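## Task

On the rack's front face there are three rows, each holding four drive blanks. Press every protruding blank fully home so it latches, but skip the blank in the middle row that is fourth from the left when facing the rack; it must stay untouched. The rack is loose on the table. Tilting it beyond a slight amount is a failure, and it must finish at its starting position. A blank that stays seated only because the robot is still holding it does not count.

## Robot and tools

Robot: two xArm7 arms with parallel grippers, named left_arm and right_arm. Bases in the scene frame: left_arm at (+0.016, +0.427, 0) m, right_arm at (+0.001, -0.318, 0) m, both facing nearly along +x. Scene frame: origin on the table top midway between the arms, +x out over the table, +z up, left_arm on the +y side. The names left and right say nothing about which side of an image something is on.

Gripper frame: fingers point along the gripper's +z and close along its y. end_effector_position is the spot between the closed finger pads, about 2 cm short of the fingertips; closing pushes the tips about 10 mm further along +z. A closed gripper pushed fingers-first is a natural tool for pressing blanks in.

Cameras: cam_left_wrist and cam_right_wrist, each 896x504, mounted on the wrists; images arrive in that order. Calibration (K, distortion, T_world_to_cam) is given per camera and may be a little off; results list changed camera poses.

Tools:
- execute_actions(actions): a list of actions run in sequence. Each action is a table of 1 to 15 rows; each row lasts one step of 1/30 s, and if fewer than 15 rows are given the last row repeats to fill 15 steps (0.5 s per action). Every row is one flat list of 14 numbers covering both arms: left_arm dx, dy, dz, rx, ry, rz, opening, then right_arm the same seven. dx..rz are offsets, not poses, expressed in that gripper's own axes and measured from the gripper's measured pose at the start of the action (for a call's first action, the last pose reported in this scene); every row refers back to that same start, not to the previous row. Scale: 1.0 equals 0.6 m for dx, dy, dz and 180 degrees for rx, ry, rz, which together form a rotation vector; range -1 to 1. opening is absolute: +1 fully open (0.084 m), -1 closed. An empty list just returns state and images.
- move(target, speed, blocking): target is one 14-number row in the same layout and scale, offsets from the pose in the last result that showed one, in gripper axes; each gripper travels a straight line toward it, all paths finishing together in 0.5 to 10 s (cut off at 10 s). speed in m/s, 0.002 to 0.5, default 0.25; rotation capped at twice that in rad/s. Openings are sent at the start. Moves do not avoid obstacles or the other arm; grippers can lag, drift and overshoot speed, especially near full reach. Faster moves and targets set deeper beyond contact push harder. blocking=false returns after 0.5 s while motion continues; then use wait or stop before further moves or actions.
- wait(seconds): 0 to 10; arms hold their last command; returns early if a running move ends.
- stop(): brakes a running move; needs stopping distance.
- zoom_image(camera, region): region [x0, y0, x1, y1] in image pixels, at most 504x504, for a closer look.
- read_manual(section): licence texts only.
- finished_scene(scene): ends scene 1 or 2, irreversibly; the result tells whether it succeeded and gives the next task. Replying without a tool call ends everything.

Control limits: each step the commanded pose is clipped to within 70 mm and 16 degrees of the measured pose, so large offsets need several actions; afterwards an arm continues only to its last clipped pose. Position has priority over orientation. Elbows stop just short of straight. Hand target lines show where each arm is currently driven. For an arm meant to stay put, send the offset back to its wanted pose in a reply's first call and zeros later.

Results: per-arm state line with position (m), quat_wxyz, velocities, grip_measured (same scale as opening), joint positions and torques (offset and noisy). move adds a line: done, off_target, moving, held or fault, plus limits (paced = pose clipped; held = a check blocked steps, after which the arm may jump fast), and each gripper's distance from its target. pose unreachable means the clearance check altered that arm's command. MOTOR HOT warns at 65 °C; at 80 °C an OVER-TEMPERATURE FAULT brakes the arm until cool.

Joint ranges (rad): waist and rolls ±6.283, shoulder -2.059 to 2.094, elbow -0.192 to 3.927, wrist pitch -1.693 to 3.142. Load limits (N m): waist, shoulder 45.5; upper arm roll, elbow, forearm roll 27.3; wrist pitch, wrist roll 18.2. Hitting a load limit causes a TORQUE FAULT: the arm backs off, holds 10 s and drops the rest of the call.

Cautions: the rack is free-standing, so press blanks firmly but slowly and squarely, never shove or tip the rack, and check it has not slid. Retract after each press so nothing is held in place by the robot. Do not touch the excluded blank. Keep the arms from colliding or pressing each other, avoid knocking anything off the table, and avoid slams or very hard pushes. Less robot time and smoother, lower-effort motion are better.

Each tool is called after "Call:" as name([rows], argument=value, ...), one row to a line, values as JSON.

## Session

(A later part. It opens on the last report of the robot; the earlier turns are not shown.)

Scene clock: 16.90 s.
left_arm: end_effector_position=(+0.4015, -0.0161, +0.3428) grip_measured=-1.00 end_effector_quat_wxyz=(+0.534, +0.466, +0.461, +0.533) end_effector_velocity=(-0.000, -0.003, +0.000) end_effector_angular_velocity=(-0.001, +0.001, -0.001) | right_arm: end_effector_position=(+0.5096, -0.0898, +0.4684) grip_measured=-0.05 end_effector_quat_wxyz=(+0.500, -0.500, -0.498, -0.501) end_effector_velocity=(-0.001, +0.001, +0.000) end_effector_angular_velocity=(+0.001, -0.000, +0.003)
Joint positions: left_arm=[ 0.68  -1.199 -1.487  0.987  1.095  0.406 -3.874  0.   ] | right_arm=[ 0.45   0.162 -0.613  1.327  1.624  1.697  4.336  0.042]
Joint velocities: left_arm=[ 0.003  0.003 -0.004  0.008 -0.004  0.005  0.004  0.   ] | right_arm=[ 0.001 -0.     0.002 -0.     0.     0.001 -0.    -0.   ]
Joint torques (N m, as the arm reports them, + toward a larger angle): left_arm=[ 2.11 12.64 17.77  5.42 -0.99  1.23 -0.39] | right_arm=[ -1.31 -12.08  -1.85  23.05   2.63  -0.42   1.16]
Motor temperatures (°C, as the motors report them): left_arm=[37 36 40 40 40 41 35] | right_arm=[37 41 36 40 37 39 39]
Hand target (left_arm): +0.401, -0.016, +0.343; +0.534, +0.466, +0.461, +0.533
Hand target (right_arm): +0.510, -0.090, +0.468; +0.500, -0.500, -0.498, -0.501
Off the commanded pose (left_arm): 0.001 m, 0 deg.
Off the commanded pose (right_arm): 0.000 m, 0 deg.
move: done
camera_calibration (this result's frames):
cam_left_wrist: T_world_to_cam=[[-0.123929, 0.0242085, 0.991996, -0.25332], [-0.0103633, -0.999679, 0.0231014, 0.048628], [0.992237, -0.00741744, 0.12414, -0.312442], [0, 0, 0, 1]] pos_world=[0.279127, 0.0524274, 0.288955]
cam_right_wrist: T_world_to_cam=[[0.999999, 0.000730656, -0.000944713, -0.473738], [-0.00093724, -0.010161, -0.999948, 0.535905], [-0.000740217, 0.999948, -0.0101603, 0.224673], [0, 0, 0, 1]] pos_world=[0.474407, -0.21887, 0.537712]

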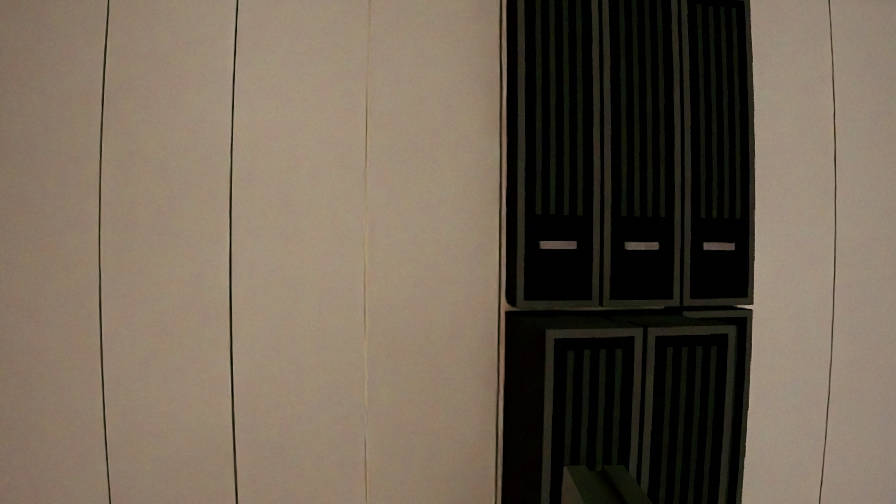

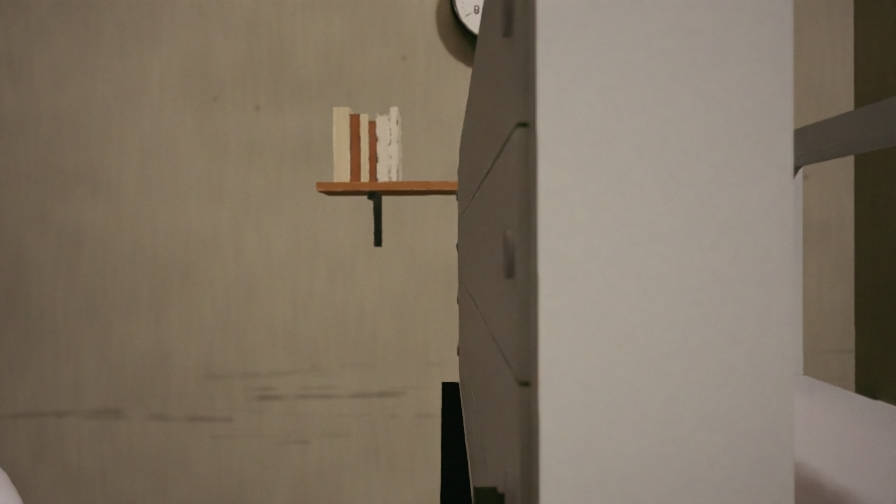

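Call:
move(target=[0,-0.0101,0.0842,0,0,0,-1,0,0,0,0,0,0,-0.6], speed=0.03)

Scene clock: 23.60 s.
left_arm: end_effector_position=(+0.4523, -0.0163, +0.3435) grip_measured=-1.00 end_effector_quat_wxyz=(+0.534, +0.466, +0.461, +0.534) end_effector_velocity=(+0.001, +0.000, -0.000) end_effector_angular_velocity=(+0.000, +0.000, +0.000) | right_arm: end_effector_position=(+0.5096, -0.0898, +0.4684) grip_measured=-0.05 end_effector_quat_wxyz=(+0.500, -0.500, -0.498, -0.501) end_effector_velocity=(+0.000, -0.000, -0.000) end_effector_angular_velocity=(+0.000, +0.001, -0.001)
Joint positions: left_arm=[ 0.852 -1.239 -1.488  1.081  1.144  0.31  -3.942  0.   ] | right_arm=[ 0.45   0.162 -0.613  1.327  1.624  1.697  4.336  0.042]
Joint velocities: left_arm=[ 0.004 -0.001 -0.     0.002  0.001 -0.002 -0.002  0.   ] | right_arm=[-0.     0.    -0.    -0.001  0.    -0.    -0.    -0.   ]
Joint torques (N m, as the arm reports them, + toward a larger angle): left_arm=[ 4.82 14.83 19.26  4.41 -0.91  1.69 -0.45] | right_arm=[ -0.96 -12.24  -1.74  23.04   2.69  -0.23   1.15]
Motor temperatures (°C, as the motors report them): left_arm=[37 36 41 40 40 41 35] | right_arm=[37 41 36 41 38 39 39]
Hand target (left_arm): +0.452, -0.016, +0.343; +0.534, +0.467, +0.461, +0.534
Hand target (right_arm): +0.510, -0.090, +0.468; +0.500, -0.500, -0.498, -0.501
Off the commanded pose (left_arm): 0.000 m, 0 deg.
Off the commanded pose (right_arm): 0.000 m, 0 deg.
move: done
camera_calibration (this result's frames):
cam_left_wrist: T_world_to_cam=[[-0.123988, 0.0233844, 0.992008, -0.247741], [-0.0102029, -0.999699, 0.0222905, 0.0491836], [0.992231, -0.00735761, 0.124189, -0.362964], [0, 0, 0, 1]] pos_world=[0.329929, 0.0522915, 0.289741]
cam_right_wrist: T_world_to_cam=[[0.999999, 0.000725922, -0.000945216, -0.47374], [-0.000937791, -0.0101615, -0.999948, 0.535905], [-0.000735489, 0.999948, -0.0101608, 0.224671], [0, 0, 0, 1]] pos_world=[0.474408, -0.21887, 0.537712]

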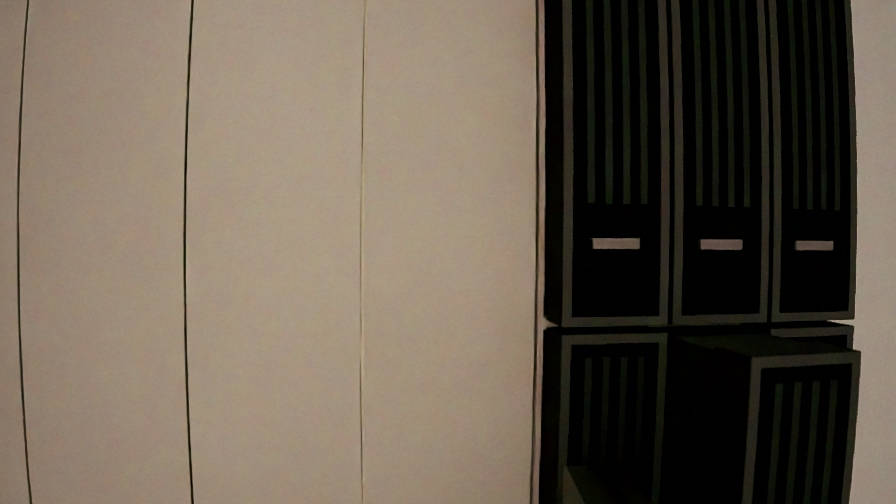

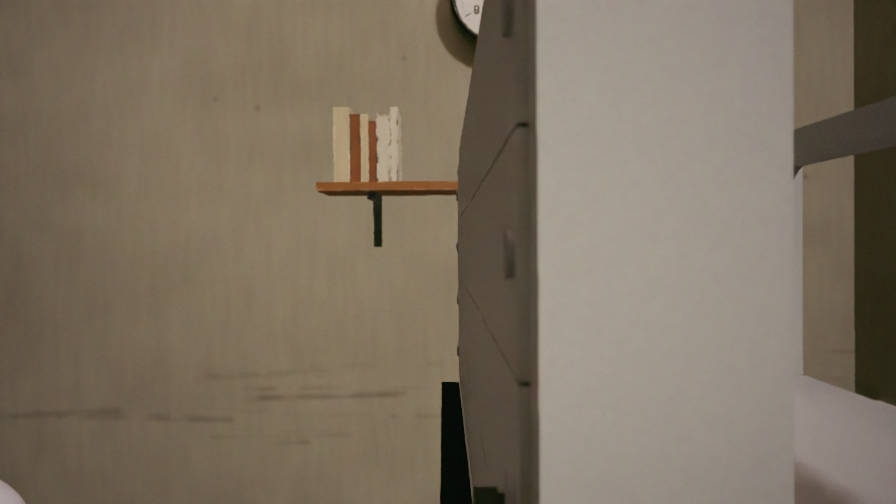

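Call:
move(target=[0,-0.0006,0.004,0,0,0,-1,0,0,0,0,0,0,-0.6], speed=0.01)

Scene clock: 24.37 s.
left_arm: end_effector_position=(+0.4535, -0.0176, +0.3435) grip_measured=-1.00 end_effector_quat_wxyz=(+0.535, +0.467, +0.460, +0.533) end_effector_velocity=(+0.001, +0.001, +0.001) end_effector_angular_velocity=(-0.002, +0.000, +0.001) | right_arm: end_effector_position=(+0.5097, -0.0898, +0.4684) grip_measured=-0.05 end_effector_quat_wxyz=(+0.500, -0.500, -0.498, -0.501) end_effector_velocity=(-0.000, +0.000, -0.000) end_effector_angular_velocity=(-0.000, +0.001, +0.001)
Joint positions: left_arm=[ 0.857 -1.241 -1.489  1.086  1.146  0.306 -3.945  0.   ] | right_arm=[ 0.45   0.162 -0.613  1.327  1.624  1.697  4.336  0.042]
Joint velocities: left_arm=[ 0.003  0.001  0.001  0.001  0.001 -0.001 -0.001  0.   ] | right_arm=[-0.     0.     0.001 -0.    -0.     0.     0.     0.   ]
Joint torques (N m, as the arm reports them, + toward a larger angle): left_arm=[19.02 15.32 19.73  3.63 -1.06  1.44 -0.48] | right_arm=[ -0.84 -12.67  -1.67  22.66   2.54  -0.07   1.15]
Motor temperatures (°C, as the motors report them): left_arm=[37 36 41 40 40 41 35] | right_arm=[37 41 36 41 38 39 39]
Hand target (left_arm): +0.455, -0.016, +0.343; +0.534, +0.467, +0.461, +0.534
Hand target (right_arm): +0.510, -0.090, +0.468; +0.500, -0.500, -0.498, -0.501
Off the commanded pose (left_arm): 0.002 m, 0 deg.
Off the commanded pose (right_arm): 0.000 m, 0 deg.
move: done
camera_calibration (this result's frames):
cam_left_wrist: T_world_to_cam=[[-0.124143, 0.0234883, 0.991986, -0.247447], [-0.0131155, -0.999671, 0.0220289, 0.0492242], [0.992178, -0.0102756, 0.124411, -0.364252], [0, 0, 0, 1]] pos_world=[0.331329, 0.0512773, 0.289697]
cam_right_wrist: T_world_to_cam=[[0.999999, 0.000490988, -0.000936155, -0.473845], [-0.000931115, -0.0101666, -0.999948, 0.535909], [-0.000500479, 0.999948, -0.0101661, 0.224571], [0, 0, 0, 1]] pos_world=[0.474456, -0.218878, 0.537721]

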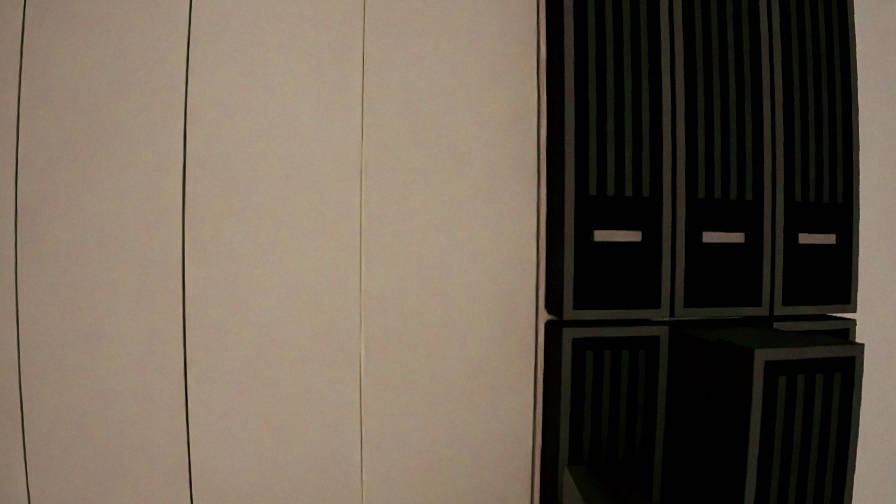

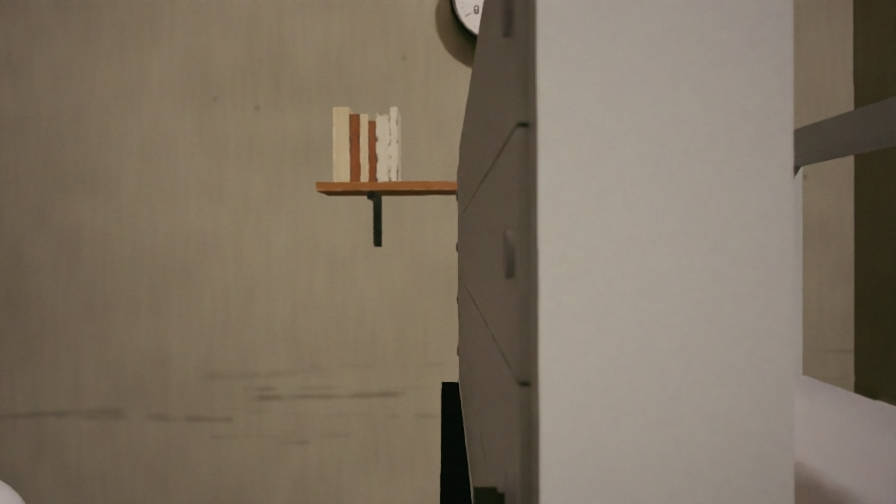

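Stopped. Retract and release.

Call:
move(target=[0,0.0139,-0.099,0,0,0,-1,0,0,0,0,0,0,1], speed=0.1)

Scene clock: 26.50 s.
left_arm: end_effector_position=(+0.3939, -0.0168, +0.3439) grip_measured=-1.00 end_effector_quat_wxyz=(+0.535, +0.467, +0.461, +0.533) end_effector_velocity=(-0.003, -0.002, -0.000) end_effector_angular_velocity=(-0.002, +0.002, -0.004) | right_arm: end_effector_position=(+0.5097, -0.0898, +0.4684) grip_measured=+1.00 end_effector_quat_wxyz=(+0.500, -0.500, -0.498, -0.501) end_effector_velocity=(-0.000, +0.000, -0.000) end_effector_angular_velocity=(+0.000, +0.000, +0.001)
Joint positions: left_arm=[ 0.655 -1.195 -1.484  0.977  1.084  0.418 -3.86   0.   ] | right_arm=[ 0.45   0.162 -0.613  1.327  1.624  1.697  4.336  0.084]
Joint velocities: left_arm=[-0.007  0.002 -0.001 -0.    -0.003  0.002  0.003  0.   ] | right_arm=[ 0.001  0.    -0.    -0.     0.     0.     0.    -0.   ]
Joint torques (N m, as the arm reports them, + toward a larger angle): left_arm=[ 2.22 12.48 17.5   5.58 -0.88  1.18 -0.25] | right_arm=[ -0.62 -12.26  -1.6   22.61   2.22   0.4    0.9 ]
Motor temperatures (°C, as the motors report them): left_arm=[37 36 42 40 40 41 35] | right_arm=[37 41 36 41 38 39 39]
Hand target (left_arm): +0.393, -0.017, +0.344; +0.535, +0.467, +0.460, +0.533
Hand target (right_arm): +0.510, -0.090, +0.468; +0.500, -0.500, -0.498, -0.501
Off the commanded pose (left_arm): 0.001 m, 0 deg.
Off the commanded pose (right_arm): 0.000 m, 0 deg.
move: done
camera_calibration (this result's frames):
cam_left_wrist: T_world_to_cam=[[-0.124322, 0.0244468, 0.991941, -0.255198], [-0.0121652, -0.999659, 0.0231123, 0.0485253], [0.992167, -0.00919379, 0.124577, -0.305239], [0, 0, 0, 1]] pos_world=[0.271711, 0.0519413, 0.290046]
cam_right_wrist: T_world_to_cam=[[0.999999, 0.000491826, -0.000935991, -0.473844], [-0.000930942, -0.0101661, -0.999948, 0.535909], [-0.000501316, 0.999948, -0.0101657, 0.224571], [0, 0, 0, 1]] pos_world=[0.474455, -0.218878, 0.537721]

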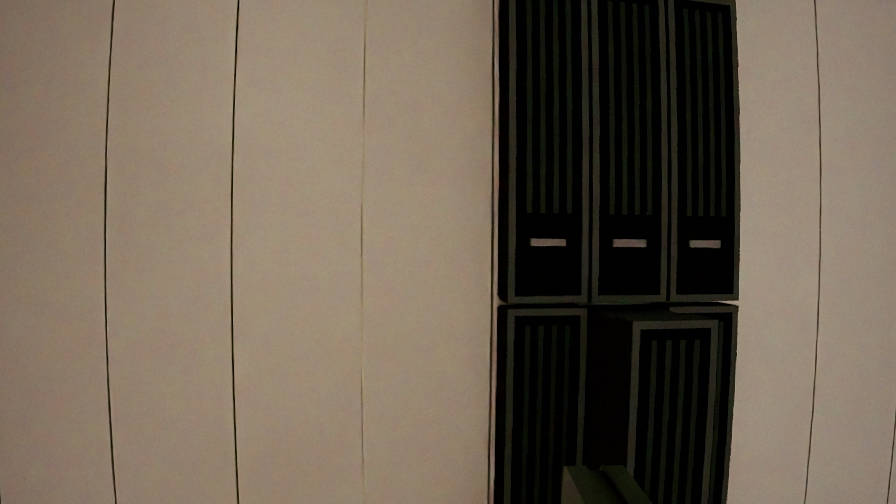

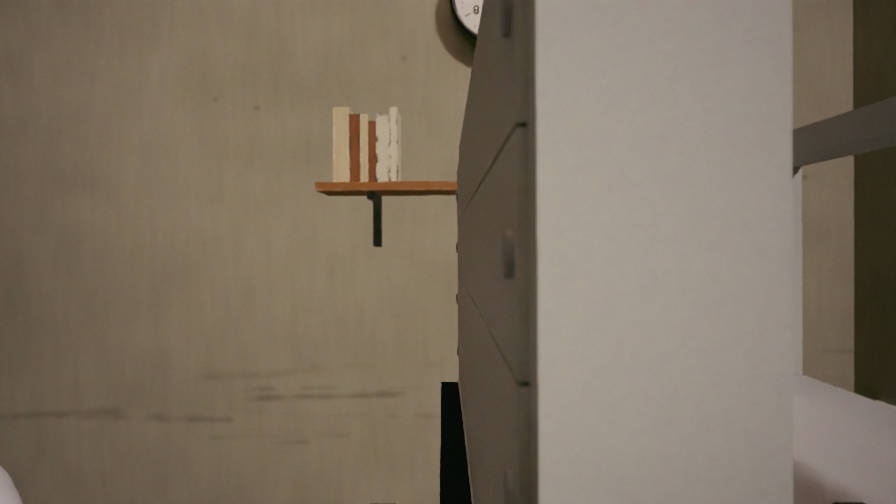

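Call:
move(target=[0,0,0,0,0,0,-1,0,0,-0.1,0,0,0,1], speed=0.15)

Call:
finished_scene(scene=2)

Scene clock: 27.40 s.
left_arm: end_effector_position=(+0.3939, -0.0168, +0.3439) grip_measured=-1.00 end_effector_quat_wxyz=(+0.535, +0.467, +0.461, +0.533) end_effector_velocity=(+0.000, +0.000, +0.001) end_effector_angular_velocity=(-0.002, +0.000, +0.000) | right_arm: end_effector_position=(+0.5092, -0.1489, +0.4683) grip_measured=+1.00 end_effector_quat_wxyz=(+0.501, -0.500, -0.499, -0.501) end_effector_velocity=(-0.000, -0.002, -0.000) end_effector_angular_velocity=(+0.001, +0.001, +0.003)
Joint positions: left_arm=[ 0.655 -1.195 -1.484  0.977  1.084  0.418 -3.86   0.   ] | right_arm=[ 0.357  0.196 -0.67   1.357  1.596  1.845  4.334  0.084]
Joint velocities: left_arm=[-0.     0.001  0.002  0.     0.    -0.     0.     0.   ] | right_arm=[-0.005  0.004 -0.001  0.003 -0.001  0.009 -0.     0.   ]
Joint torques (N m, as the arm reports them, + toward a larger angle): left_arm=[ 2.21 12.65 17.6   5.58 -0.93  1.26 -0.31] | right_arm=[ -1.07 -12.46  -2.02  22.02   2.14   0.55   1.05]
Motor temperatures (°C, as the motors report them): left_arm=[37 36 42 40 40 41 35] | right_arm=[37 41 36 41 38 39 39]
Hand target (left_arm): +0.394, -0.017, +0.344; +0.535, +0.467, +0.461, +0.533
Hand target (right_arm): +0.509, -0.150, +0.468; +0.500, -0.500, -0.498, -0.501
Off the commanded pose (left_arm): 0.000 m, 0 deg.
Off the commanded pose (right_arm): 0.001 m, 0 deg.
move: done
camera_calibration (this result's frames):
cam_left_wrist: T_world_to_cam=[[-0.124321, 0.0244466, 0.991941, -0.255198], [-0.0121693, -0.999659, 0.0231117, 0.0485252], [0.992167, -0.00919792, 0.124576, -0.305237], [0, 0, 0, 1]] pos_world=[0.27171, 0.0519398, 0.290045]
cam_right_wrist: T_world_to_cam=[[0.999998, 0.0019078, -0.000885463, -0.47317], [-0.000865904, -0.0102287, -0.999947, 0.53512], [-0.00191676, 0.999946, -0.010227, 0.284365], [0, 0, 0, 1]] pos_world=[0.474178, -0.277973, 0.537581]

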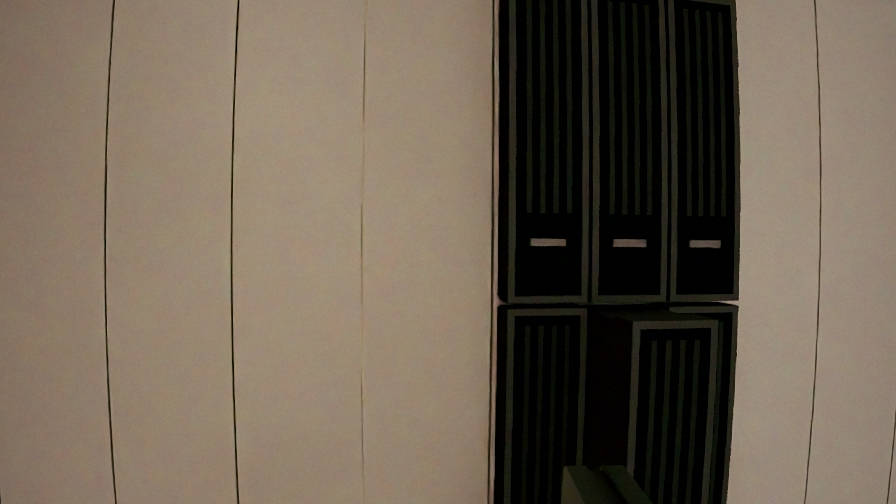

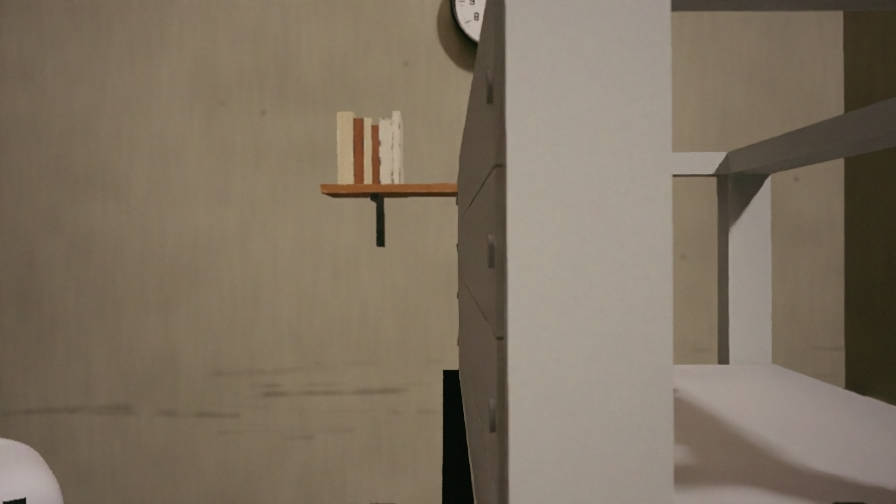

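The scene is finished: the task was done.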